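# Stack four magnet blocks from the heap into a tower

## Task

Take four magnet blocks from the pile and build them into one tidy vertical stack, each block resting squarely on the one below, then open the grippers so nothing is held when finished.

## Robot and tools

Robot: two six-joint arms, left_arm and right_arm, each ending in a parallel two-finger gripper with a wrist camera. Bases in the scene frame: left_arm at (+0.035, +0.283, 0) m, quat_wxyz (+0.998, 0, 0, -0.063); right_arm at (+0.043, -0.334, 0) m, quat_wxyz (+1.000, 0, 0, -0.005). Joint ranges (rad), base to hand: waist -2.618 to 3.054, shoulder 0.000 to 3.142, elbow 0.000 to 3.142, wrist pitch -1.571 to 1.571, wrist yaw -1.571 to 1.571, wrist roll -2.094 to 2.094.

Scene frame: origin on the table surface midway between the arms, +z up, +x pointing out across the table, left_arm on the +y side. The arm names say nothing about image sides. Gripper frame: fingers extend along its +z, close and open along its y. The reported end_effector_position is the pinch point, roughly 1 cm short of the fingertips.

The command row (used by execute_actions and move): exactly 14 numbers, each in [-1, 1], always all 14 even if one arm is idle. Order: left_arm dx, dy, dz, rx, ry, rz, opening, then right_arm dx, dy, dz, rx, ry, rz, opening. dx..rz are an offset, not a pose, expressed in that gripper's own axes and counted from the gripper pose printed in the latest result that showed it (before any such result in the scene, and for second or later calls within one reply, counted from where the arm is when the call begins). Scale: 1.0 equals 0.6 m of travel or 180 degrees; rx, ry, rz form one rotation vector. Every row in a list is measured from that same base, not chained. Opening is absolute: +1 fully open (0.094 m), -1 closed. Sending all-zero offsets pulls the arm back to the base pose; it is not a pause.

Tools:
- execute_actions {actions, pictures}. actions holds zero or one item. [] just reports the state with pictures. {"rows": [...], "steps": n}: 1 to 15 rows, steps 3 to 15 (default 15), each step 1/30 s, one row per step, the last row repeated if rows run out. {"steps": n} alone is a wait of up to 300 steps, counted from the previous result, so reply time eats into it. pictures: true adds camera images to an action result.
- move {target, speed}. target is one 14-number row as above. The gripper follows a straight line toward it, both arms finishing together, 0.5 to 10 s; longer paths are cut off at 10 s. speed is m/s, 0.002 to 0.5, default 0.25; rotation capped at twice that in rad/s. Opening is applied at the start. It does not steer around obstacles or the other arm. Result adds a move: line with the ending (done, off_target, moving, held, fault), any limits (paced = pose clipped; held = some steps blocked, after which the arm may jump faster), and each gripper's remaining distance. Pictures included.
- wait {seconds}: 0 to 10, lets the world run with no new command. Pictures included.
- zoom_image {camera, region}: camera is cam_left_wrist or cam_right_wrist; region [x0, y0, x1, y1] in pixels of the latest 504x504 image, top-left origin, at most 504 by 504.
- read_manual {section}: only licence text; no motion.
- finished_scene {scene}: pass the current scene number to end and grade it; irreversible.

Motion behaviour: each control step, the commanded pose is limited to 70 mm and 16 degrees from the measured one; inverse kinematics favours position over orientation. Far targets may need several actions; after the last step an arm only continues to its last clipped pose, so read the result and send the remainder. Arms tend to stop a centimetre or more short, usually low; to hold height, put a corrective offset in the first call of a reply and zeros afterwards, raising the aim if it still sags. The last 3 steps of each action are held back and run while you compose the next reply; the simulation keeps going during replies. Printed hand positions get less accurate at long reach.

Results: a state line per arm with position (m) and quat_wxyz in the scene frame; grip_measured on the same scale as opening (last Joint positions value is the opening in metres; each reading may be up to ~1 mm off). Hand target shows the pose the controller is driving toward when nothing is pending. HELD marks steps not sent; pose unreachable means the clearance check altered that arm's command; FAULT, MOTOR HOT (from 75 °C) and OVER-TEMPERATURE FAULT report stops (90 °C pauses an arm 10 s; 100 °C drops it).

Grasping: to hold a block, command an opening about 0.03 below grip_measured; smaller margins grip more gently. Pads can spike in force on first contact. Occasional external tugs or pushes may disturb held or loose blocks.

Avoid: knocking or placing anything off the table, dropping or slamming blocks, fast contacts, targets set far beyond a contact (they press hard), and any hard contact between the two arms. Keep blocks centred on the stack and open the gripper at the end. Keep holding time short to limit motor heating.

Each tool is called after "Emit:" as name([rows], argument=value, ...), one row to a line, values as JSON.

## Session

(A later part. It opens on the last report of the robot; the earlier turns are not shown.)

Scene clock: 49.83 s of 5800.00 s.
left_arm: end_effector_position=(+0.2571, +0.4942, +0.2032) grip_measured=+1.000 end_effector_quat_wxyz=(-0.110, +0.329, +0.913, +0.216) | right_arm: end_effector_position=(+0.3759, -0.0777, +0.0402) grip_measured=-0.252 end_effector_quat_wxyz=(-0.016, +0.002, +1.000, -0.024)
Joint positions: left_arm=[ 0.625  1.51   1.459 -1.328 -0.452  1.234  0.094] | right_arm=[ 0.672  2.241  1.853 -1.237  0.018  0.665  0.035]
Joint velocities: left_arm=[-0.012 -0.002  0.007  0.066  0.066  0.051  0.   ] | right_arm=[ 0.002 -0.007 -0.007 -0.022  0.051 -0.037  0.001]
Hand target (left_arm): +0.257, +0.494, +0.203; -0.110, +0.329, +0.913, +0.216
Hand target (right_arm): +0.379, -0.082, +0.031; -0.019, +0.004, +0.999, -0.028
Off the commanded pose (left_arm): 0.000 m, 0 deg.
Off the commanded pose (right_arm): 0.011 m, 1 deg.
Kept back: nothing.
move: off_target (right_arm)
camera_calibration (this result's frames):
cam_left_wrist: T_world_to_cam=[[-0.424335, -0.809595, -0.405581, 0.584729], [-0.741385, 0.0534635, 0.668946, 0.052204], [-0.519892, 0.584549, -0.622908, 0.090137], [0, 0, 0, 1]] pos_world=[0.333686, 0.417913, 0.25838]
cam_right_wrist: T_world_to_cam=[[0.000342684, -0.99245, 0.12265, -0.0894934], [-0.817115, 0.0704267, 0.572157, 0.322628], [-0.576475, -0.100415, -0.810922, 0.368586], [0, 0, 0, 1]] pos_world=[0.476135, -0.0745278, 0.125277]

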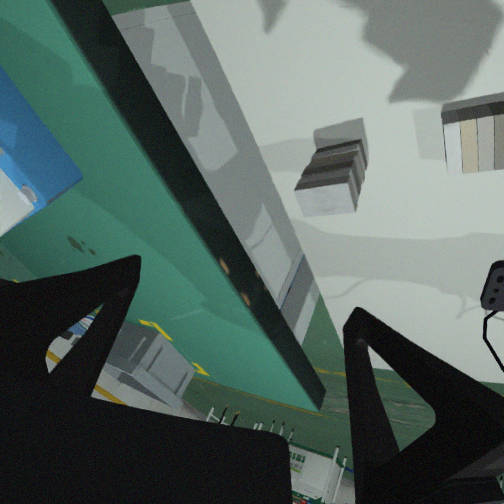

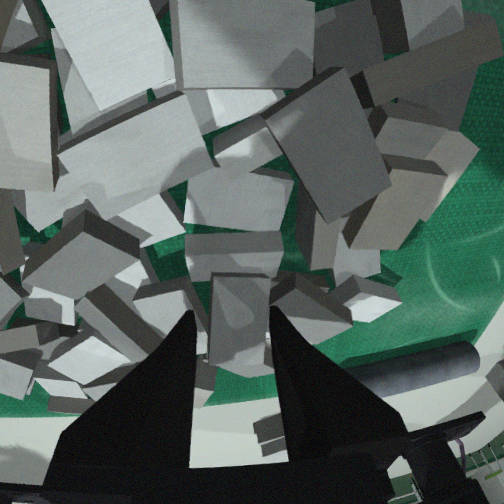

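Probably touching neighbours; try closing.

Emit:
move(target=[0,0,0,0,0,0,1,0,0,0.004,0,0,0,-0.53])

Emit:
move(target=[0,0,0,0,0,0,1,0,0,-0.11,0,0,0,-0.53], speed=0.15)

Scene clock: 50.77 s of 5800.00 s.
left_arm: end_effector_position=(+0.2571, +0.4942, +0.2032) grip_measured=+1.000 end_effector_quat_wxyz=(-0.110, +0.329, +0.913, +0.216) | right_arm: end_effector_position=(+0.3758, -0.0775, +0.0402) grip_measured=-0.477 end_effector_quat_wxyz=(-0.016, +0.001, +1.000, -0.023)
Joint positions: left_arm=[ 0.625  1.51   1.459 -1.328 -0.452  1.234  0.094] | right_arm=[ 0.672  2.241  1.853 -1.237  0.016  0.665  0.025]
Joint velocities: left_arm=[-0.002 -0.002 -0.032 -0.037 -0.066  0.022  0.   ] | right_arm=[ 0.007  0.017  0.007 -0.022  0.007 -0.022 -0.   ]
Hand target (left_arm): +0.257, +0.494, +0.203; -0.110, +0.329, +0.913, +0.216
Hand target (right_arm): +0.376, -0.078, +0.038; -0.016, +0.002, +1.000, -0.024
Off the commanded pose (left_arm): 0.000 m, 0 deg.
Off the commanded pose (right_arm): 0.002 m, 0 deg.
Kept back: nothing.
move: done
camera_calibration (this result's frames):
cam_left_wrist: T_world_to_cam=[[-0.424335, -0.809595, -0.405581, 0.584729], [-0.741385, 0.0534635, 0.668946, 0.052204], [-0.519892, 0.584549, -0.622908, 0.090137], [0, 0, 0, 1]] pos_world=[0.333686, 0.417913, 0.25838]
cam_right_wrist: T_world_to_cam=[[0.000709795, -0.99259, 0.12151, -0.0893781], [-0.816897, 0.0695094, 0.572579, 0.322406], [-0.576783, -0.0996676, -0.810795, 0.36874], [0, 0, 0, 1]] pos_world=[0.476119, -0.0743746, 0.12523]

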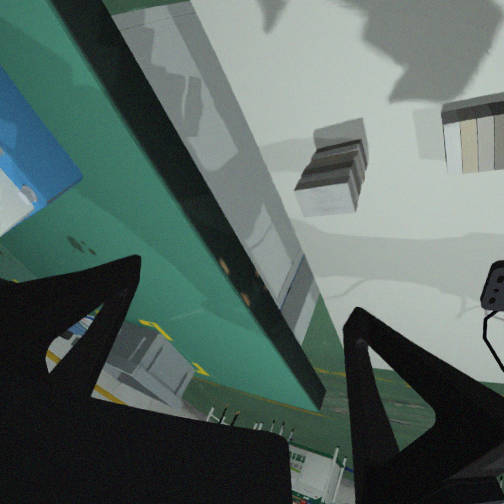

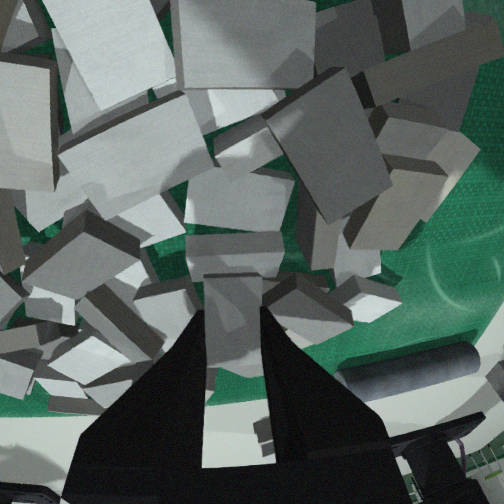

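Scene clock: 51.87 s of 5800.00 s.
left_arm: end_effector_position=(+0.2571, +0.4942, +0.2032) grip_measured=+1.000 end_effector_quat_wxyz=(-0.110, +0.329, +0.913, +0.216) | right_arm: end_effector_position=(+0.3748, -0.0783, +0.0983) grip_measured=-0.477 end_effector_quat_wxyz=(-0.025, +0.001, +0.999, -0.030)
Joint positions: left_arm=[ 0.625  1.51   1.459 -1.328 -0.452  1.234  0.094] | right_arm=[ 0.672  2.252  2.101 -1.495  0.016  0.665  0.025]
Joint velocities: left_arm=[-0.017  0.007  0.032 -0.037 -0.051 -0.007  0.   ] | right_arm=[ 0.007 -0.002 -0.002  0.037  0.051 -0.051  0.   ]
Hand target (left_arm): +0.257, +0.494, +0.203; -0.110, +0.329, +0.913, +0.216
Hand target (right_arm): +0.377, -0.074, +0.106; -0.016, +0.001, +1.000, -0.023
Off the commanded pose (left_arm): 0.000 m, 0 deg.
Off the commanded pose (right_arm): 0.009 m, 1 deg.
Kept back: nothing.
move: done
camera_calibration (this result's frames):
cam_left_wrist: T_world_to_cam=[[-0.424335, -0.809595, -0.405581, 0.584729], [-0.741385, 0.0534635, 0.668946, 0.052204], [-0.519892, 0.584549, -0.622908, 0.090137], [0, 0, 0, 1]] pos_world=[0.333686, 0.417913, 0.25838]
cam_right_wrist: T_world_to_cam=[[0.0028671, -0.990909, 0.1345, -0.0992079], [-0.80714, 0.0771101, 0.585302, 0.283988], [-0.590353, -0.110239, -0.799582, 0.418379], [0, 0, 0, 1]] pos_world=[0.476494, -0.0740828, 0.181653]

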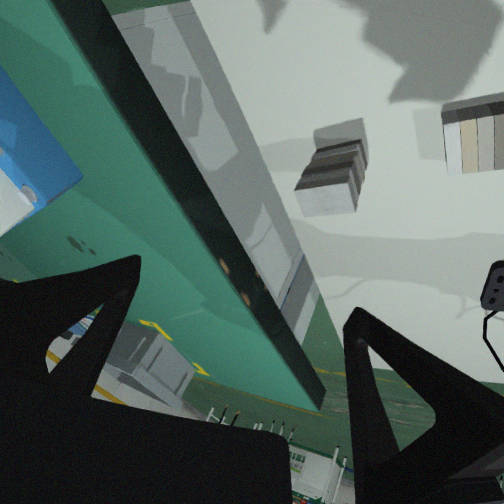

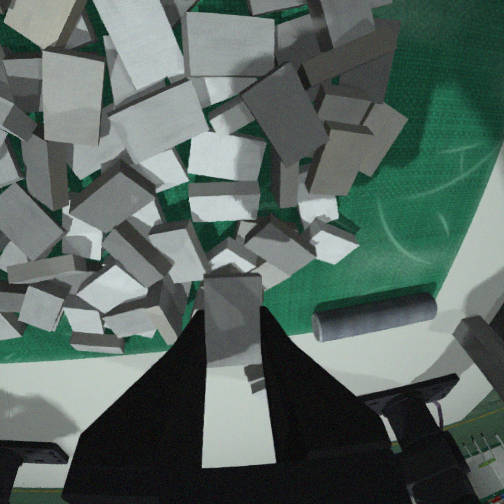

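Emit:
move(target=[0,0,0,0,0,0,1,0.298,-0.066,0.02,0.004,-0.029,-0.647,-0.53], speed=0.3)

Scene clock: 56.07 s of 5800.00 s.
left_arm: end_effector_position=(+0.2571, +0.4942, +0.2032) grip_measured=+1.000 end_effector_quat_wxyz=(-0.110, +0.329, +0.913, +0.216) | right_arm: end_effector_position=(+0.1993, -0.1225, +0.0883) grip_measured=-0.476 end_effector_quat_wxyz=(+0.017, +0.845, -0.534, +0.008)
Joint positions: left_arm=[ 0.625  1.51   1.459 -1.328 -0.452  1.234  0.094] | right_arm=[ 0.955  1.582  1.158 -1.18   0.019 -1.07   0.025]
Joint velocities: left_arm=[-0.012  0.012  0.007 -0.007 -0.037 -0.022  0.   ] | right_arm=[-0.012 -0.037 -0.007 -0.051 -0.007  0.007 -0.   ]
Hand target (left_arm): +0.257, +0.494, +0.203; -0.110, +0.329, +0.913, +0.216
Hand target (right_arm): +0.195, -0.119, +0.092; +0.003, +0.850, -0.527, +0.001
Off the commanded pose (left_arm): 0.000 m, 0 deg.
Off the commanded pose (right_arm): 0.011 m, 2 deg.
Kept back: nothing.
move: off_target (right_arm)
camera_calibration (this result's frames):
cam_left_wrist: T_world_to_cam=[[-0.424335, -0.809595, -0.405581, 0.584729], [-0.741385, 0.0534635, 0.668946, 0.052204], [-0.519892, 0.584549, -0.622908, 0.090137], [0, 0, 0, 1]] pos_world=[0.333686, 0.417913, 0.25838]
cam_right_wrist: T_world_to_cam=[[0.900502, 0.431248, 0.0558688, -0.138878], [0.324064, -0.751189, 0.575063, -0.174433], [0.289963, -0.49974, -0.816199, 0.0802244], [0, 0, 0, 1]] pos_world=[0.158326, -0.0310497, 0.173548]

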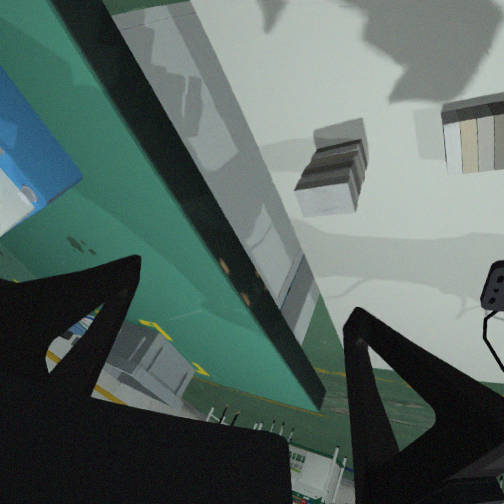

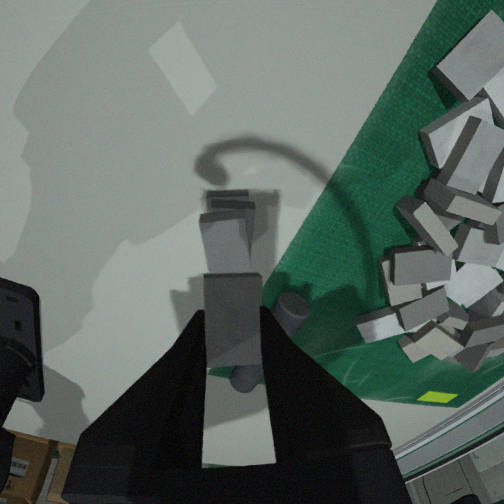

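Emit:
move(target=[0,0,0,0,0,0,1,-0.014,0.005,0.058,0,-0.03,0,-0.53], speed=0.08)

Scene clock: 57.50 s of 5800.00 s.
left_arm: end_effector_position=(+0.2571, +0.4942, +0.2032) grip_measured=+1.000 end_effector_quat_wxyz=(-0.110, +0.329, +0.913, +0.216) | right_arm: end_effector_position=(+0.1938, -0.1197, +0.0549) grip_measured=-0.476 end_effector_quat_wxyz=(-0.001, +0.846, -0.533, -0.020)
Joint positions: left_arm=[ 0.625  1.51   1.459 -1.328 -0.452  1.234  0.094] | right_arm=[ 0.938  1.582  1.021 -1.012 -0.04  -1.09   0.025]
Joint velocities: left_arm=[ 0.002  0.027  0.007  0.007 -0.022 -0.022  0.   ] | right_arm=[-0.002  0.002  0.012  0.051 -0.081  0.007  0.   ]
Hand target (left_arm): +0.257, +0.494, +0.203; -0.110, +0.329, +0.913, +0.216
Hand target (right_arm): +0.193, -0.117, +0.053; -0.009, +0.845, -0.534, -0.031
Off the commanded pose (left_arm): 0.000 m, 0 deg.
Off the commanded pose (right_arm): 0.003 m, 2 deg.
Kept back: nothing.
move: done
camera_calibration (this result's frames):
cam_left_wrist: T_world_to_cam=[[-0.424335, -0.809595, -0.405581, 0.584729], [-0.741385, 0.0534635, 0.668946, 0.052204], [-0.519892, 0.584549, -0.622908, 0.090137], [0, 0, 0, 1]] pos_world=[0.333686, 0.417913, 0.25838]
cam_right_wrist: T_world_to_cam=[[0.901265, 0.429766, 0.0549761, -0.133555], [0.341869, -0.783343, 0.519133, -0.15549], [0.266171, -0.449082, -0.852924, 0.0686404], [0, 0, 0, 1]] pos_world=[0.155256, -0.0335794, 0.146607]

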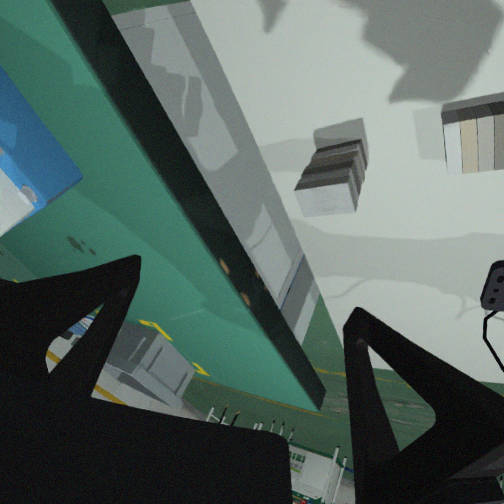

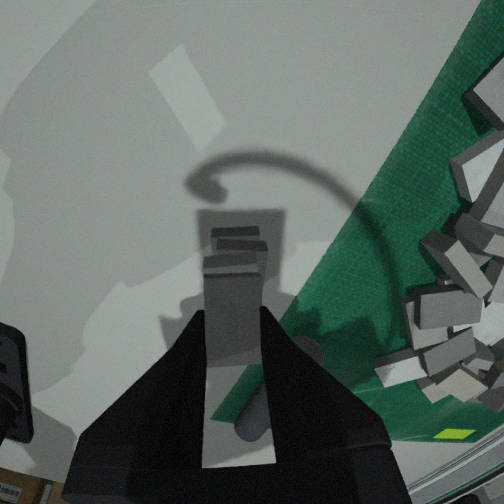

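Emit:
move(target=[0,0,0,0,0,0,1,-0.01,0,0.014,0,0,0,-0.53], speed=0.04)

Emit:
move(target=[0,0,0,0,0,0,1,0,0,0,0,0,0,0])

Scene clock: 58.43 s of 5800.00 s.
left_arm: end_effector_position=(+0.2571, +0.4942, +0.2032) grip_measured=+1.000 end_effector_quat_wxyz=(-0.110, +0.329, +0.913, +0.216) | right_arm: end_effector_position=(+0.1950, -0.1175, +0.0539) grip_measured=-0.476 end_effector_quat_wxyz=(-0.004, +0.845, -0.535, -0.016)
Joint positions: left_arm=[ 0.625  1.51   1.459 -1.328 -0.452  1.234  0.094] | right_arm=[ 0.944  1.586  1.021 -1.001 -0.033 -1.078  0.025]
Joint velocities: left_arm=[-0.002 -0.007 -0.002  0.037  0.022 -0.037  0.   ] | right_arm=[-0.012 -0.012 -0.002  0.051 -0.022 -0.051  0.   ]
Hand target (left_arm): +0.257, +0.494, +0.203; -0.110, +0.329, +0.913, +0.216
Hand target (right_arm): +0.191, -0.114, +0.047; -0.000, +0.846, -0.533, -0.020
Off the commanded pose (left_arm): 0.000 m, 0 deg.
Off the commanded pose (right_arm): 0.009 m, 1 deg.
Kept back: nothing.
move: done
camera_calibration (this result's frames):
cam_left_wrist: T_world_to_cam=[[-0.424335, -0.809595, -0.405581, 0.584729], [-0.741385, 0.0534635, 0.668946, 0.052204], [-0.519892, 0.584549, -0.622908, 0.090137], [0, 0, 0, 1]] pos_world=[0.333686, 0.417913, 0.25838]
cam_right_wrist: T_world_to_cam=[[0.903104, 0.424544, 0.0645351, -0.136995], [0.332085, -0.785749, 0.521842, -0.152207], [0.272253, -0.449846, -0.850598, 0.0670694], [0, 0, 0, 1]] pos_world=[0.156006, -0.0312651, 0.145318]

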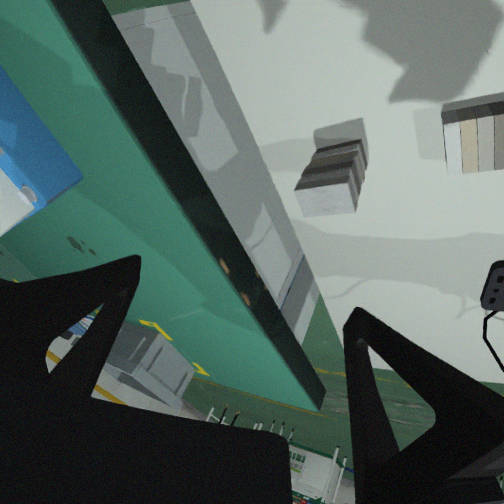

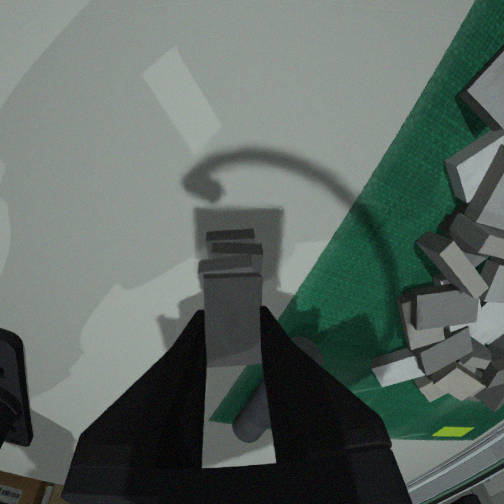

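Scene clock: 58.93 s of 5800.00 s.
left_arm: end_effector_position=(+0.2571, +0.4942, +0.2032) grip_measured=+1.000 end_effector_quat_wxyz=(-0.110, +0.329, +0.913, +0.216) | right_arm: end_effector_position=(+0.1950, -0.1176, +0.0539) grip_measured=-0.002 end_effector_quat_wxyz=(-0.004, +0.845, -0.535, -0.016)
Joint positions: left_arm=[ 0.625  1.51   1.459 -1.328 -0.452  1.234  0.094] | right_arm=[ 0.944  1.586  1.021 -1.002 -0.032 -1.078  0.047]
Joint velocities: left_arm=[-0.027 -0.012 -0.017  0.066 -0.022  0.037  0.   ] | right_arm=[ 0.007 -0.002 -0.007 -0.066  0.022 -0.007 -0.   ]
Hand target (left_arm): +0.257, +0.494, +0.203; -0.110, +0.329, +0.913, +0.216
Hand target (right_arm): +0.195, -0.118, +0.054; -0.004, +0.845, -0.535, -0.016
Off the commanded pose (left_arm): 0.000 m, 0 deg.
Off the commanded pose (right_arm): 0.000 m, 0 deg.
Kept back: nothing.
move: done
camera_calibration (this result's frames):
cam_left_wrist: T_world_to_cam=[[-0.424335, -0.809595, -0.405581, 0.584729], [-0.741385, 0.0534635, 0.668946, 0.052204], [-0.519892, 0.584549, -0.622908, 0.090137], [0, 0, 0, 1]] pos_world=[0.333686, 0.417913, 0.25838]
cam_right_wrist: T_world_to_cam=[[0.9031, 0.424577, 0.0643808, -0.136931], [0.332042, -0.785471, 0.522287, -0.152279], [0.27232, -0.4503, -0.850336, 0.0669346], [0, 0, 0, 1]] pos_world=[0.155998, -0.0313329, 0.145266]

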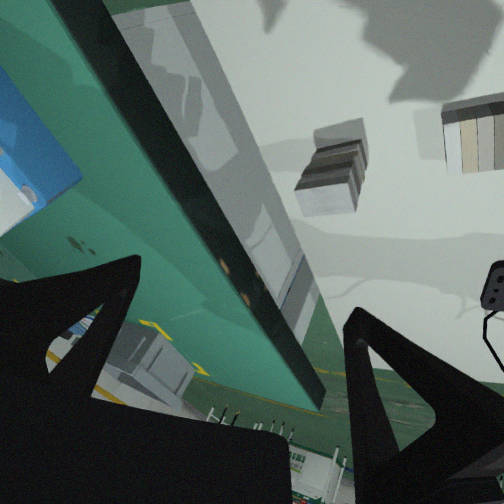

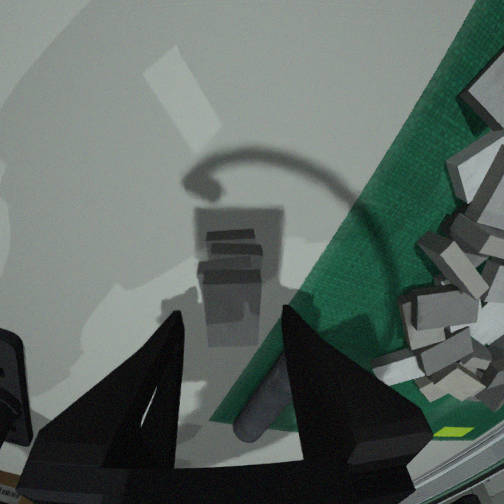

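Now the squeezes.

Emit:
move(target=[0,0,0,0,0,0,1,-0.006,0,0.062,0,0.01,0,0], speed=0.1)

Emit:
move(target=[0,0,0,0,0,0,1,0,0,0,0,0,0,-0.53])

Emit:
move(target=[0,0,0,0,0,0,1,0,0,0,0,0,0,0.45])

Emit:
move(target=[0,0,0,0,0,0,1,0,0,0,0,0,0.5,0.45], speed=0.5)

Scene clock: 61.00 s of 5800.00 s.
left_arm: end_effector_position=(+0.2571, +0.4942, +0.2032) grip_measured=+1.000 end_effector_quat_wxyz=(-0.110, +0.329, +0.913, +0.216) | right_arm: end_effector_position=(+0.1958, -0.1143, +0.0202) grip_measured=-0.002 end_effector_quat_wxyz=(+0.004, +0.844, -0.537, -0.004)
Joint positions: left_arm=[ 0.625  1.51   1.459 -1.328 -0.452  1.234  0.094] | right_arm=[ 0.966  1.662  0.958 -0.875 -0.008 -1.053  0.047]
Joint velocities: left_arm=[ 0.007 -0.002  0.007 -0.022 -0.066  0.007  0.   ] | right_arm=[-0.002 -0.002  0.002 -0.066  0.007 -0.022 -0.001]
Hand target (left_arm): +0.257, +0.494, +0.203; -0.110, +0.329, +0.913, +0.216
Hand target (right_arm): +0.193, -0.114, +0.017; +0.005, +0.845, -0.535, -0.003
Off the commanded pose (left_arm): 0.000 m, 0 deg.
Off the commanded pose (right_arm): 0.005 m, 0 deg.
Kept back: nothing.
move: done
camera_calibration (this result's frames):
cam_left_wrist: T_world_to_cam=[[-0.424335, -0.809595, -0.405581, 0.584729], [-0.741385, 0.0534635, 0.668946, 0.052204], [-0.519892, 0.584549, -0.622908, 0.090137], [0, 0, 0, 1]] pos_world=[0.333686, 0.417913, 0.25838]
cam_right_wrist: T_world_to_cam=[[0.903764, 0.423172, 0.0643107, -0.137185], [0.322981, -0.77281, 0.546303, -0.12962], [0.280881, -0.472958, -0.835115, 0.0349356], [0, 0, 0, 1]] pos_world=[0.156035, -0.0255958, 0.10881]

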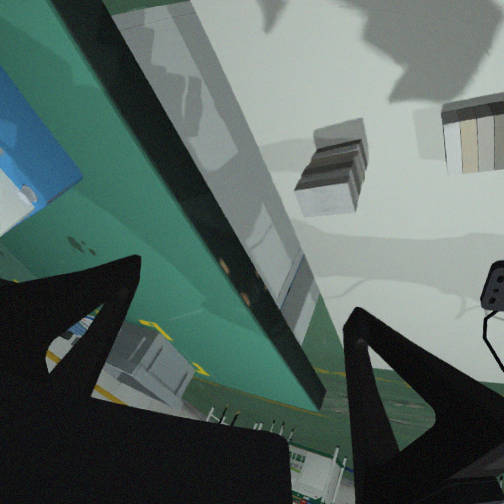

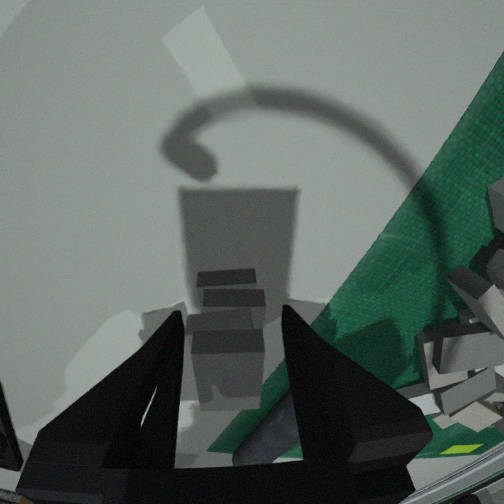

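Scene clock: 61.50 s of 5800.00 s.
left_arm: end_effector_position=(+0.2571, +0.4942, +0.2032) grip_measured=+1.000 end_effector_quat_wxyz=(-0.110, +0.329, +0.913, +0.216) | right_arm: end_effector_position=(+0.1958, -0.1145, +0.0202) grip_measured=-0.461 end_effector_quat_wxyz=(+0.004, +0.844, -0.537, -0.004)
Joint positions: left_arm=[ 0.625  1.51   1.459 -1.328 -0.452  1.234  0.094] | right_arm=[ 0.966  1.662  0.958 -0.876 -0.007 -1.053  0.025]
Joint velocities: left_arm=[-0.007 -0.002  0.017 -0.081  0.037  0.022  0.   ] | right_arm=[-0.007  0.002 -0.017  0.022 -0.051 -0.037 -0.   ]
Hand target (left_arm): +0.257, +0.494, +0.203; -0.110, +0.329, +0.913, +0.216
Hand target (right_arm): +0.196, -0.114, +0.020; +0.004, +0.844, -0.537, -0.004
Off the commanded pose (left_arm): 0.000 m, 0 deg.
Off the commanded pose (right_arm): 0.000 m, 0 deg.
Kept back: nothing.
move: done
camera_calibration (this result's frames):
cam_left_wrist: T_world_to_cam=[[-0.424335, -0.809595, -0.405581, 0.584729], [-0.741385, 0.0534635, 0.668946, 0.052204], [-0.519892, 0.584549, -0.622908, 0.090137], [0, 0, 0, 1]] pos_world=[0.333686, 0.417913, 0.25838]
cam_right_wrist: T_world_to_cam=[[0.903771, 0.423229, 0.0638374, -0.13704], [0.323054, -0.772348, 0.546913, -0.129727], [0.280775, -0.473661, -0.834752, 0.0347929], [0, 0, 0, 1]] pos_world=[0.155993, -0.0257154, 0.108741]

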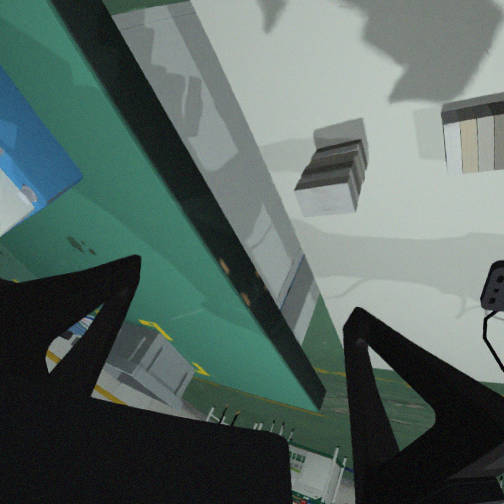

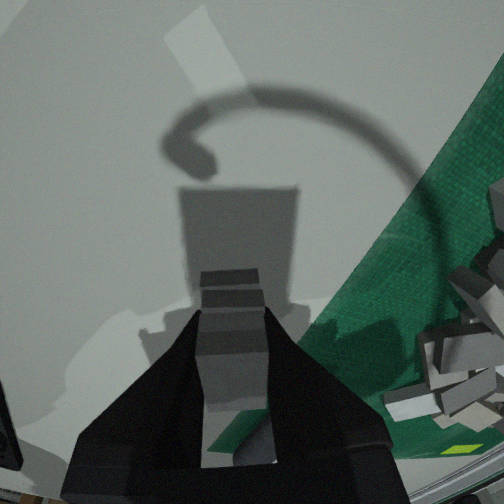

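Scene clock: 62.00 s of 5800.00 s.
left_arm: end_effector_position=(+0.2571, +0.4942, +0.2032) grip_measured=+1.000 end_effector_quat_wxyz=(-0.110, +0.329, +0.913, +0.216) | right_arm: end_effector_position=(+0.1958, -0.1145, +0.0202) grip_measured=+0.448 end_effector_quat_wxyz=(+0.004, +0.844, -0.537, -0.004)
Joint positions: left_arm=[ 0.625  1.51   1.459 -1.328 -0.452  1.234  0.094] | right_arm=[ 0.966  1.662  0.958 -0.876 -0.007 -1.053  0.068]
Joint velocities: left_arm=[-0.002  0.002 -0.012 -0.066  0.022  0.066  0.   ] | right_arm=[ 0.017 -0.032 -0.012 -0.007  0.022  0.007 -0.   ]
Hand target (left_arm): +0.257, +0.494, +0.203; -0.110, +0.329, +0.913, +0.216
Hand target (right_arm): +0.196, -0.115, +0.020; +0.004, +0.844, -0.537, -0.004
Off the commanded pose (left_arm): 0.000 m, 0 deg.
Off the commanded pose (right_arm): 0.000 m, 0 deg.
Kept back: nothing.
move: done
camera_calibration (this result's frames):
cam_left_wrist: T_world_to_cam=[[-0.424335, -0.809595, -0.405581, 0.584729], [-0.741385, 0.0534635, 0.668946, 0.052204], [-0.519892, 0.584549, -0.622908, 0.090137], [0, 0, 0, 1]] pos_world=[0.333686, 0.417913, 0.25838]
cam_right_wrist: T_world_to_cam=[[0.903771, 0.423229, 0.0638374, -0.13704], [0.323054, -0.772348, 0.546913, -0.129727], [0.280775, -0.473661, -0.834752, 0.0347929], [0, 0, 0, 1]] pos_world=[0.155993, -0.0257154, 0.108741]

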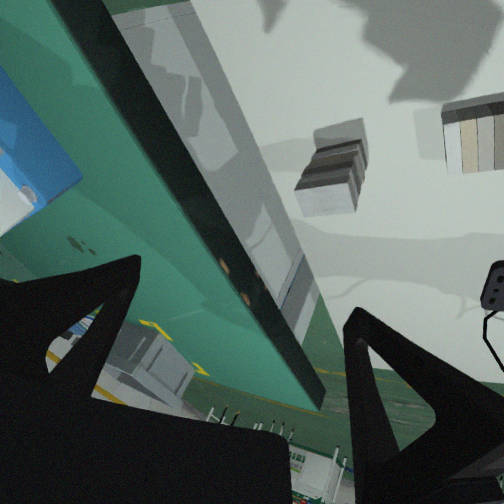

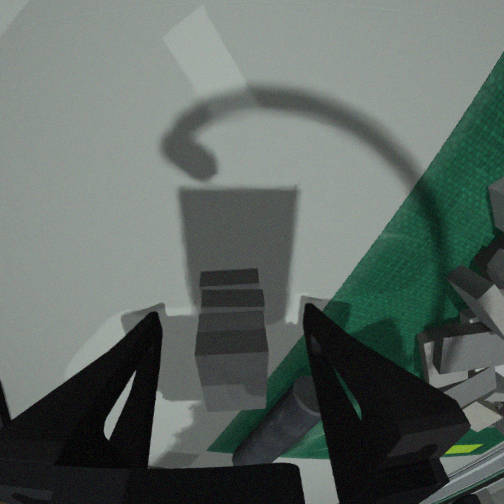

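Scene clock: 64.33 s of 5800.00 s.
left_arm: end_effector_position=(+0.2571, +0.4942, +0.2032) grip_measured=+1.000 end_effector_quat_wxyz=(-0.110, +0.329, +0.913, +0.216) | right_arm: end_effector_position=(+0.1958, -0.1145, +0.0202) grip_measured=+0.448 end_effector_quat_wxyz=(-0.006, -0.222, +0.975, -0.000)
Joint positions: left_arm=[ 0.625  1.51   1.459 -1.328 -0.452  1.234  0.094] | right_arm=[ 0.966  1.662  0.958 -0.876 -0.007  0.509  0.068]
Joint velocities: left_arm=[ 0.022 -0.002  0.017  0.022 -0.051 -0.022  0.   ] | right_arm=[ 0.002 -0.007  0.007  0.007  0.007  0.007 -0.   ]
Hand target (left_arm): +0.257, +0.494, +0.203; -0.110, +0.329, +0.913, +0.216
Hand target (right_arm): +0.196, -0.115, +0.020; -0.006, -0.217, +0.976, -0.000
Off the commanded pose (left_arm): 0.000 m, 0 deg.
Off the commanded pose (right_arm): 0.000 m, 1 deg.
Kept back: nothing.
move: done
camera_calibration (this result's frames):
cam_left_wrist: T_world_to_cam=[[-0.424335, -0.809595, -0.405581, 0.584729], [-0.741385, 0.0534635, 0.668946, 0.052204], [-0.519892, 0.584549, -0.622908, 0.090137], [0, 0, 0, 1]] pos_world=[0.333686, 0.417913, 0.25838]
cam_right_wrist: T_world_to_cam=[[0.431979, -0.898894, 0.0733698, -0.196276], [-0.765028, -0.322131, 0.557641, 0.134621], [-0.477626, -0.297019, -0.826833, 0.20333], [0, 0, 0, 1]] pos_world=[0.284892, -0.0726727, 0.10745]

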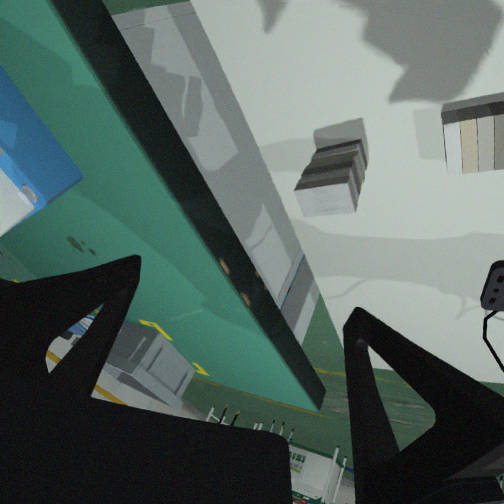

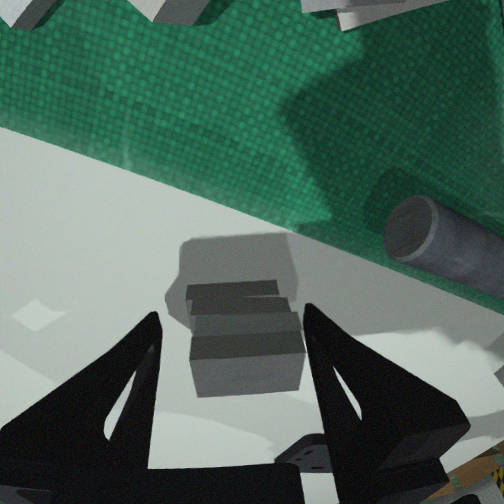

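Emit:
move(target=[0,0,0,0,0,0,1,0.004,0,0.016,0,0,0,0.3], speed=0.04)

Emit:
move(target=[0,0,0,0,0,0,1,0,0,0,0,0,0,-0.22])

Scene clock: 65.27 s of 5800.00 s.
left_arm: end_effector_position=(+0.2571, +0.4942, +0.2032) grip_measured=+1.000 end_effector_quat_wxyz=(-0.110, +0.329, +0.913, +0.216) | right_arm: end_effector_position=(+0.1949, -0.1158, +0.0156) grip_measured=+0.302 end_effector_quat_wxyz=(-0.005, -0.221, +0.975, +0.001)
Joint positions: left_arm=[ 0.625  1.51   1.459 -1.328 -0.452  1.234  0.094] | right_arm=[ 0.966  1.662  0.937 -0.852 -0.007  0.511  0.061]
Joint velocities: left_arm=[-0.017 -0.012  0.002  0.007 -0.007  0.007  0.   ] | right_arm=[ 0.002 -0.007 -0.002  0.081  0.037  0.022 -0.   ]
Hand target (left_arm): +0.257, +0.494, +0.203; -0.110, +0.329, +0.913, +0.216
Hand target (right_arm): +0.194, -0.116, +0.011; -0.006, -0.222, +0.975, -0.000
Off the commanded pose (left_arm): 0.000 m, 0 deg.
Off the commanded pose (right_arm): 0.005 m, 0 deg.
Kept back: nothing.
move: done
camera_calibration (this result's frames):
cam_left_wrist: T_world_to_cam=[[-0.424335, -0.809595, -0.405581, 0.584729], [-0.741385, 0.0534635, 0.668946, 0.052204], [-0.519892, 0.584549, -0.622908, 0.090137], [0, 0, 0, 1]] pos_world=[0.333686, 0.417913, 0.25838]
cam_right_wrist: T_world_to_cam=[[0.43012, -0.899918, 0.0717212, -0.196404], [-0.766747, -0.32222, 0.555224, 0.136494], [-0.476546, -0.293805, -0.828603, 0.198904], [0, 0, 0, 1]] pos_world=[0.28392, -0.0743272, 0.103114]

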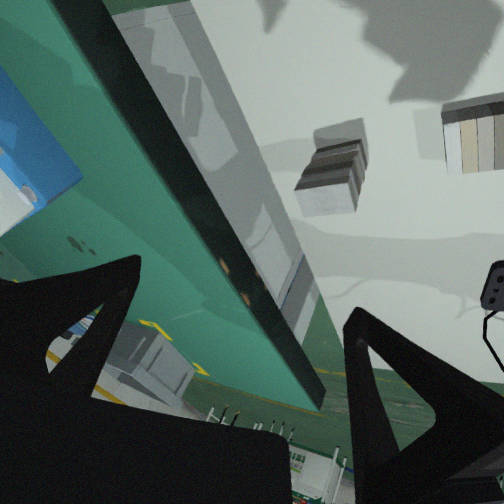

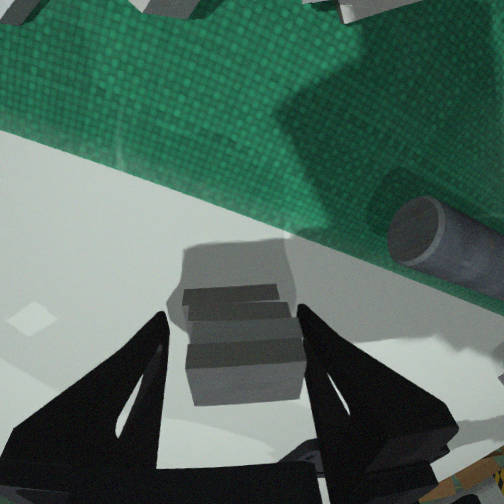

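Scene clock: 65.77 s of 5800.00 s.
left_arm: end_effector_position=(+0.2571, +0.4942, +0.2032) grip_measured=+1.000 end_effector_quat_wxyz=(-0.110, +0.329, +0.913, +0.216) | right_arm: end_effector_position=(+0.1949, -0.1159, +0.0156) grip_measured=-0.117 end_effector_quat_wxyz=(-0.005, -0.220, +0.975, +0.001)
Joint positions: left_arm=[ 0.625  1.51   1.459 -1.328 -0.452  1.234  0.094] | right_arm=[ 0.965  1.662  0.937 -0.852 -0.008  0.511  0.041]
Joint velocities: left_arm=[-0.002 -0.012 -0.017 -0.037 -0.095 -0.007  0.   ] | right_arm=[-0.002  0.012  0.012 -0.066 -0.037  0.007 -0.001]
Hand target (left_arm): +0.257, +0.494, +0.203; -0.110, +0.329, +0.913, +0.216
Hand target (right_arm): +0.195, -0.116, +0.016; -0.004, -0.220, +0.975, +0.001
Off the commanded pose (left_arm): 0.000 m, 0 deg.
Off the commanded pose (right_arm): 0.000 m, 0 deg.
Kept back: nothing.
move: done
camera_calibration (this result's frames):
cam_left_wrist: T_world_to_cam=[[-0.424335, -0.809595, -0.405581, 0.584729], [-0.741385, 0.0534635, 0.668946, 0.052204], [-0.519892, 0.584549, -0.622908, 0.090137], [0, 0, 0, 1]] pos_world=[0.333686, 0.417913, 0.25838]
cam_right_wrist: T_world_to_cam=[[0.429469, -0.90024, 0.0715782, -0.196387], [-0.766698, -0.321581, 0.555662, 0.1365], [-0.477211, -0.293518, -0.828321, 0.199022], [0, 0, 0, 1]] pos_world=[0.283972, -0.074483, 0.103063]

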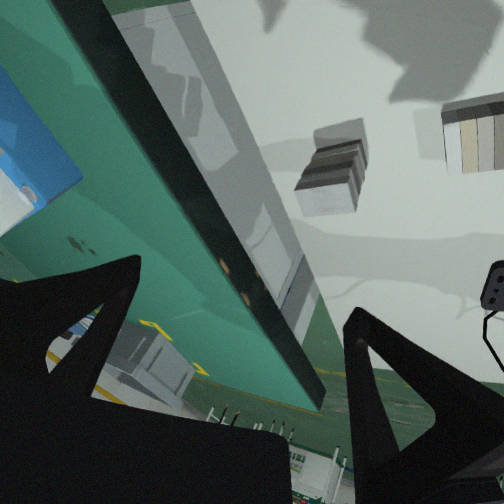

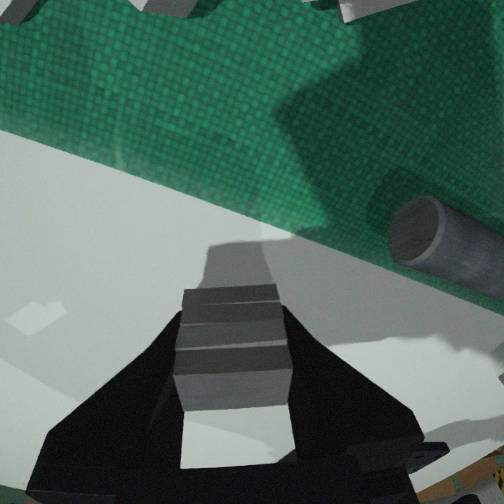

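Emit:
move(target=[0,0,0,0,0,0,1,0,0,0,0,0,0,0.4])

Emit:
move(target=[0,0,0,0,0,0,1,0,0,0,0,0,-0.5,0.4], speed=0.5)

Emit:
move(target=[0,0,0,0,0,0,1,0,0,0,0,0,0,-0.55])

Emit:
move(target=[0,0,0,0,0,0,1,0,0,0,0,0,0,0.3])

Emit:
move(target=[0,0,0,0,0,0,1,0,0,-0.13,0,0,0,0.3])

Scene clock: 66.70 s of 5800.00 s.
left_arm: end_effector_position=(+0.2571, +0.4942, +0.2032) grip_measured=+1.000 end_effector_quat_wxyz=(-0.110, +0.329, +0.913, +0.216) | right_arm: end_effector_position=(+0.1948, -0.1159, +0.0156) grip_measured=+0.398 end_effector_quat_wxyz=(-0.005, -0.220, +0.975, +0.001)
Joint positions: left_arm=[ 0.625  1.51   1.459 -1.328 -0.452  1.234  0.094] | right_arm=[ 0.965  1.662  0.937 -0.852 -0.008  0.511  0.066]
Joint velocities: left_arm=[-0.002 -0.007  0.002  0.022 -0.022 -0.022  0.   ] | right_arm=[-0.017 -0.002 -0.002 -0.037 -0.037  0.051  0.   ]
Hand target (left_arm): +0.257, +0.494, +0.203; -0.110, +0.329, +0.913, +0.216
Hand target (right_arm): +0.195, -0.116, +0.016; -0.005, -0.220, +0.975, +0.001
Off the commanded pose (left_arm): 0.000 m, 0 deg.
Off the commanded pose (right_arm): 0.000 m, 0 deg.
Kept back: nothing.
move: done
camera_calibration (this result's frames):
cam_left_wrist: T_world_to_cam=[[-0.424335, -0.809595, -0.405581, 0.584729], [-0.741385, 0.0534635, 0.668946, 0.052204], [-0.519892, 0.584549, -0.622908, 0.090137], [0, 0, 0, 1]] pos_world=[0.333686, 0.417913, 0.25838]
cam_right_wrist: T_world_to_cam=[[0.429485, -0.900218, 0.0717639, -0.196436], [-0.766576, -0.321407, 0.555931, 0.136424], [-0.477394, -0.293776, -0.828125, 0.198976], [0, 0, 0, 1]] pos_world=[0.283936, -0.0745332, 0.103032]

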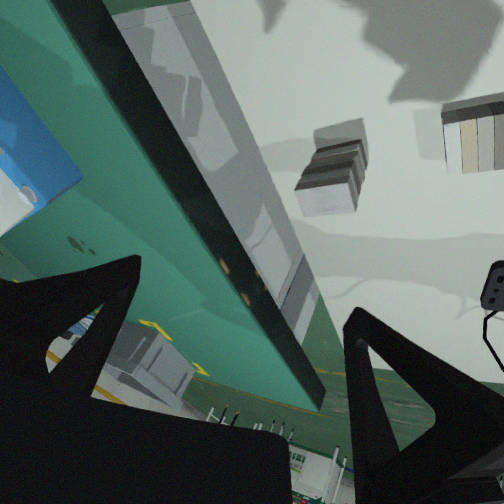

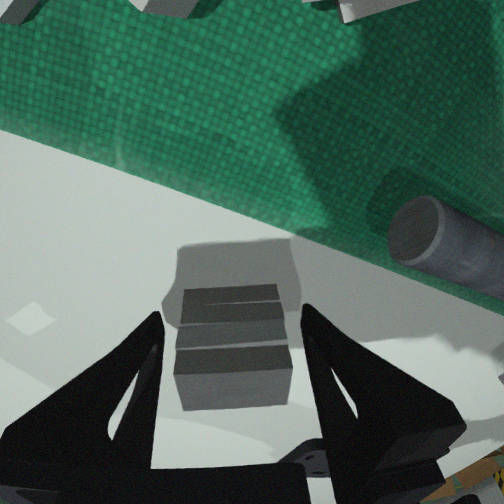

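Scene clock: 69.03 s of 5800.00 s.
left_arm: end_effector_position=(+0.2571, +0.4942, +0.2032) grip_measured=+1.000 end_effector_quat_wxyz=(-0.110, +0.329, +0.913, +0.216) | right_arm: end_effector_position=(+0.1952, -0.1162, +0.0156) grip_measured=+0.398 end_effector_quat_wxyz=(+0.003, +0.843, -0.538, -0.003)
Joint positions: left_arm=[ 0.625  1.51   1.459 -1.328 -0.452  1.234  0.094] | right_arm=[ 0.965  1.662  0.937 -0.852 -0.005 -1.051  0.066]
Joint velocities: left_arm=[-0.002  0.012  0.012  0.022  0.051  0.037  0.   ] | right_arm=[-0.017 -0.007  0.007 -0.051  0.051  0.022  0.   ]
Hand target (left_arm): +0.257, +0.494, +0.203; -0.110, +0.329, +0.913, +0.216
Hand target (right_arm): +0.195, -0.116, +0.016; +0.003, +0.845, -0.534, -0.004
Off the commanded pose (left_arm): 0.000 m, 0 deg.
Off the commanded pose (right_arm): 0.000 m, 1 deg.
Kept back: nothing.
move: done
camera_calibration (this result's frames):
cam_left_wrist: T_world_to_cam=[[-0.424335, -0.809595, -0.405581, 0.584729], [-0.741385, 0.0534635, 0.668946, 0.052204], [-0.519892, 0.584549, -0.622908, 0.090137], [0, 0, 0, 1]] pos_world=[0.333686, 0.417913, 0.25838]
cam_right_wrist: T_world_to_cam=[[0.904666, 0.420776, 0.0672803, -0.136027], [0.319134, -0.773658, 0.547363, -0.12771], [0.282369, -0.473709, -0.834186, 0.029962], [0, 0, 0, 1]] pos_world=[0.155355, -0.0273734, 0.104049]

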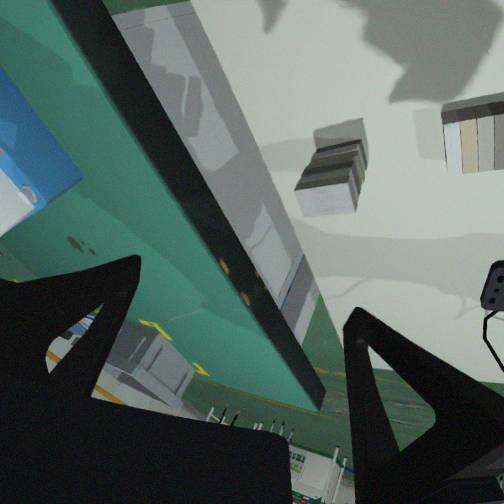

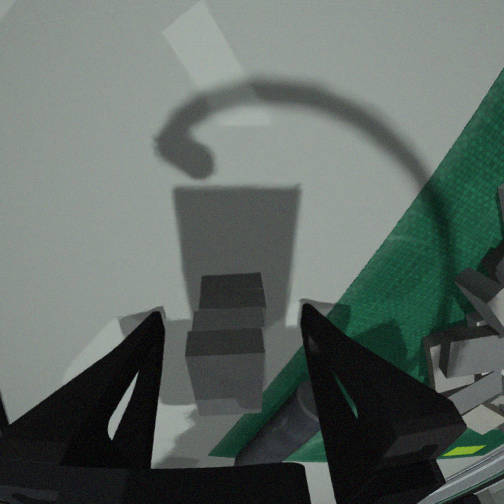

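Scene clock: 69.53 s of 5800.00 s.
left_arm: end_effector_position=(+0.2571, +0.4942, +0.2032) grip_measured=+1.000 end_effector_quat_wxyz=(-0.110, +0.329, +0.913, +0.216) | right_arm: end_effector_position=(+0.1954, -0.1162, +0.0156) grip_measured=-0.460 end_effector_quat_wxyz=(+0.003, +0.843, -0.538, -0.002)
Joint positions: left_arm=[ 0.625  1.51   1.459 -1.328 -0.452  1.234  0.094] | right_arm=[ 0.965  1.662  0.937 -0.852 -0.004 -1.051  0.025]
Joint velocities: left_arm=[-0.002  0.007  0.002 -0.095  0.066  0.007  0.   ] | right_arm=[ 0.002  0.012 -0.012 -0.007 -0.022  0.022 -0.   ]
Hand target (left_arm): +0.257, +0.494, +0.203; -0.110, +0.329, +0.913, +0.216
Hand target (right_arm): +0.195, -0.116, +0.016; +0.003, +0.843, -0.538, -0.003
Off the commanded pose (left_arm): 0.000 m, 0 deg.
Off the commanded pose (right_arm): 0.000 m, 0 deg.
Kept back: nothing.
move: done
camera_calibration (this result's frames):
cam_left_wrist: T_world_to_cam=[[-0.424335, -0.809595, -0.405581, 0.584729], [-0.741385, 0.0534635, 0.668946, 0.052204], [-0.519892, 0.584549, -0.622908, 0.090137], [0, 0, 0, 1]] pos_world=[0.333686, 0.417913, 0.25838]
cam_right_wrist: T_world_to_cam=[[0.904447, 0.421134, 0.067989, -0.136103], [0.318972, -0.773466, 0.54773, -0.127714], [0.283255, -0.473706, -0.833888, 0.0297364], [0, 0, 0, 1]] pos_world=[0.155412, -0.0273787, 0.104003]

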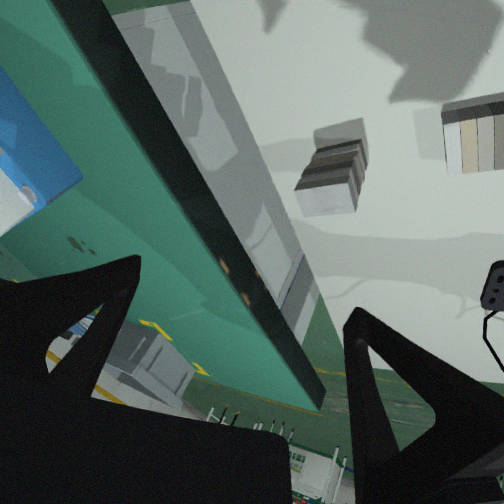

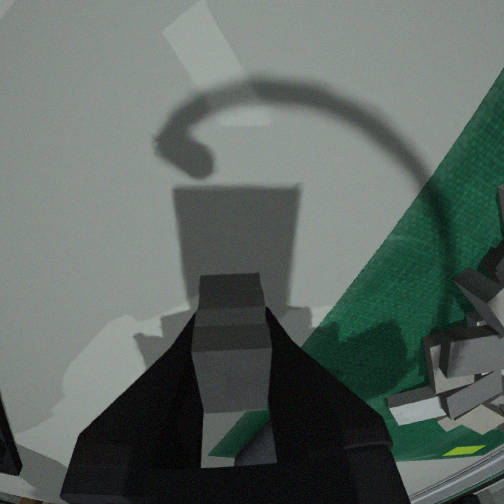

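Scene clock: 70.03 s of 5800.00 s.
left_arm: end_effector_position=(+0.2571, +0.4942, +0.2032) grip_measured=+1.000 end_effector_quat_wxyz=(-0.110, +0.329, +0.913, +0.216) | right_arm: end_effector_position=(+0.1954, -0.1162, +0.0156) grip_measured=+0.298 end_effector_quat_wxyz=(+0.003, +0.843, -0.538, -0.002)
Joint positions: left_arm=[ 0.625  1.51   1.459 -1.328 -0.452  1.234  0.094] | right_arm=[ 0.965  1.662  0.937 -0.852 -0.004 -1.051  0.061]
Joint velocities: left_arm=[ 0.002 -0.017 -0.002  0.037 -0.007  0.037  0.   ] | right_arm=[ 0.002 -0.007 -0.022  0.037  0.022  0.022 -0.001]
Hand target (left_arm): +0.257, +0.494, +0.203; -0.110, +0.329, +0.913, +0.216
Hand target (right_arm): +0.195, -0.116, +0.016; +0.003, +0.843, -0.538, -0.002
Off the commanded pose (left_arm): 0.000 m, 0 deg.
Off the commanded pose (right_arm): 0.000 m, 0 deg.
Kept back: nothing.
move: done
camera_calibration (this result's frames):
cam_left_wrist: T_world_to_cam=[[-0.424335, -0.809595, -0.405581, 0.584729], [-0.741385, 0.0534635, 0.668946, 0.052204], [-0.519892, 0.584549, -0.622908, 0.090137], [0, 0, 0, 1]] pos_world=[0.333686, 0.417913, 0.25838]
cam_right_wrist: T_world_to_cam=[[0.904447, 0.421134, 0.067989, -0.136103], [0.318972, -0.773466, 0.54773, -0.127714], [0.283255, -0.473706, -0.833888, 0.0297364], [0, 0, 0, 1]] pos_world=[0.155412, -0.0273787, 0.104003]

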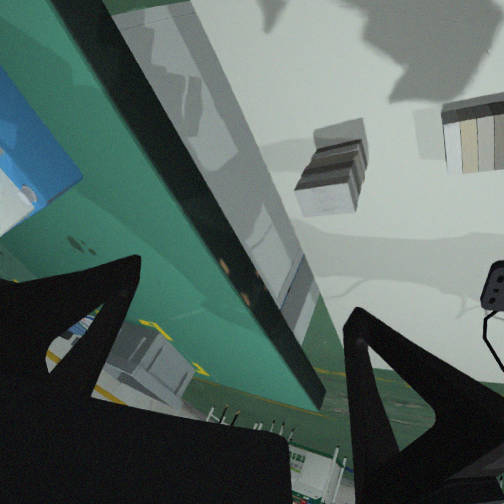

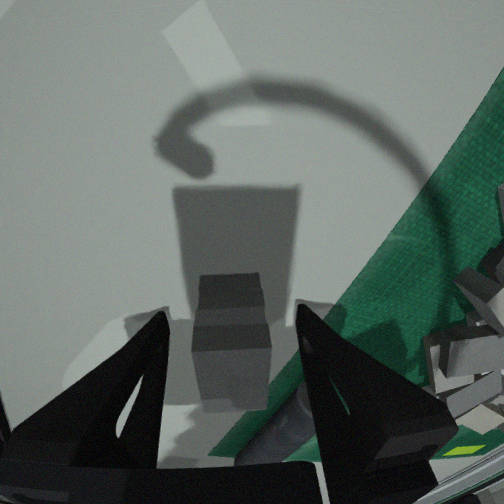

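Scene clock: 71.13 s of 5800.00 s.
left_arm: end_effector_position=(+0.2571, +0.4942, +0.2032) grip_measured=+1.000 end_effector_quat_wxyz=(-0.110, +0.329, +0.913, +0.216) | right_arm: end_effector_position=(+0.1927, -0.1199, +0.0848) grip_measured=+0.298 end_effector_quat_wxyz=(+0.015, +0.843, -0.538, -0.003)
Joint positions: left_arm=[ 0.625  1.51   1.459 -1.328 -0.452  1.234  0.094] | right_arm=[ 0.965  1.575  1.138 -1.163 -0.004 -1.051  0.061]
Joint velocities: left_arm=[-0.007 -0.012  0.002 -0.022 -0.007  0.037  0.   ] | right_arm=[-0.002 -0.012 -0.007 -0.037  0.037 -0.007  0.   ]
Hand target (left_arm): +0.257, +0.494, +0.203; -0.110, +0.329, +0.913, +0.216
Hand target (right_arm): +0.194, -0.116, +0.093; +0.003, +0.843, -0.538, -0.002
Off the commanded pose (left_arm): 0.000 m, 0 deg.
Off the commanded pose (right_arm): 0.010 m, 1 deg.
Kept back: nothing.
move: done
camera_calibration (this result's frames):
cam_left_wrist: T_world_to_cam=[[-0.424335, -0.809595, -0.405581, 0.584729], [-0.741385, 0.0534635, 0.668946, 0.052204], [-0.519892, 0.584549, -0.622908, 0.090137], [0, 0, 0, 1]] pos_world=[0.333686, 0.417913, 0.25838]
cam_right_wrist: T_world_to_cam=[[0.905235, 0.422249, 0.047487, -0.135146], [0.326525, -0.762788, 0.558154, -0.168741], [0.271902, -0.489755, -0.828377, 0.0862637], [0, 0, 0, 1]] pos_world=[0.153982, -0.0294003, 0.17206]

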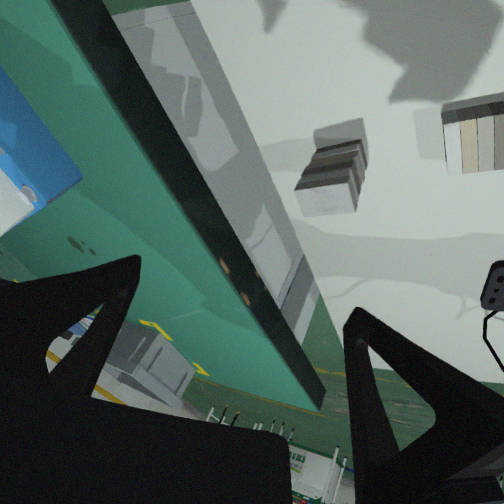

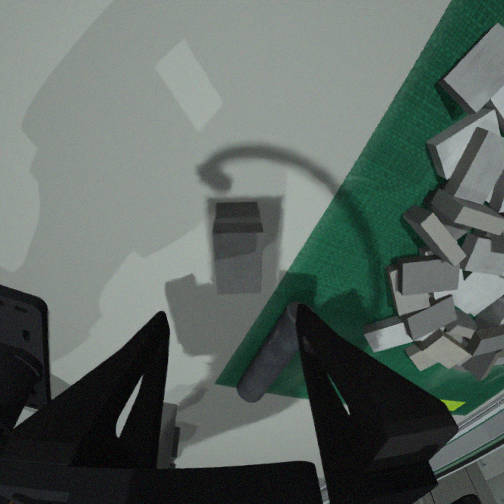

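Emit:
finished_scene(scene=2)

The scene is finished: the task was done.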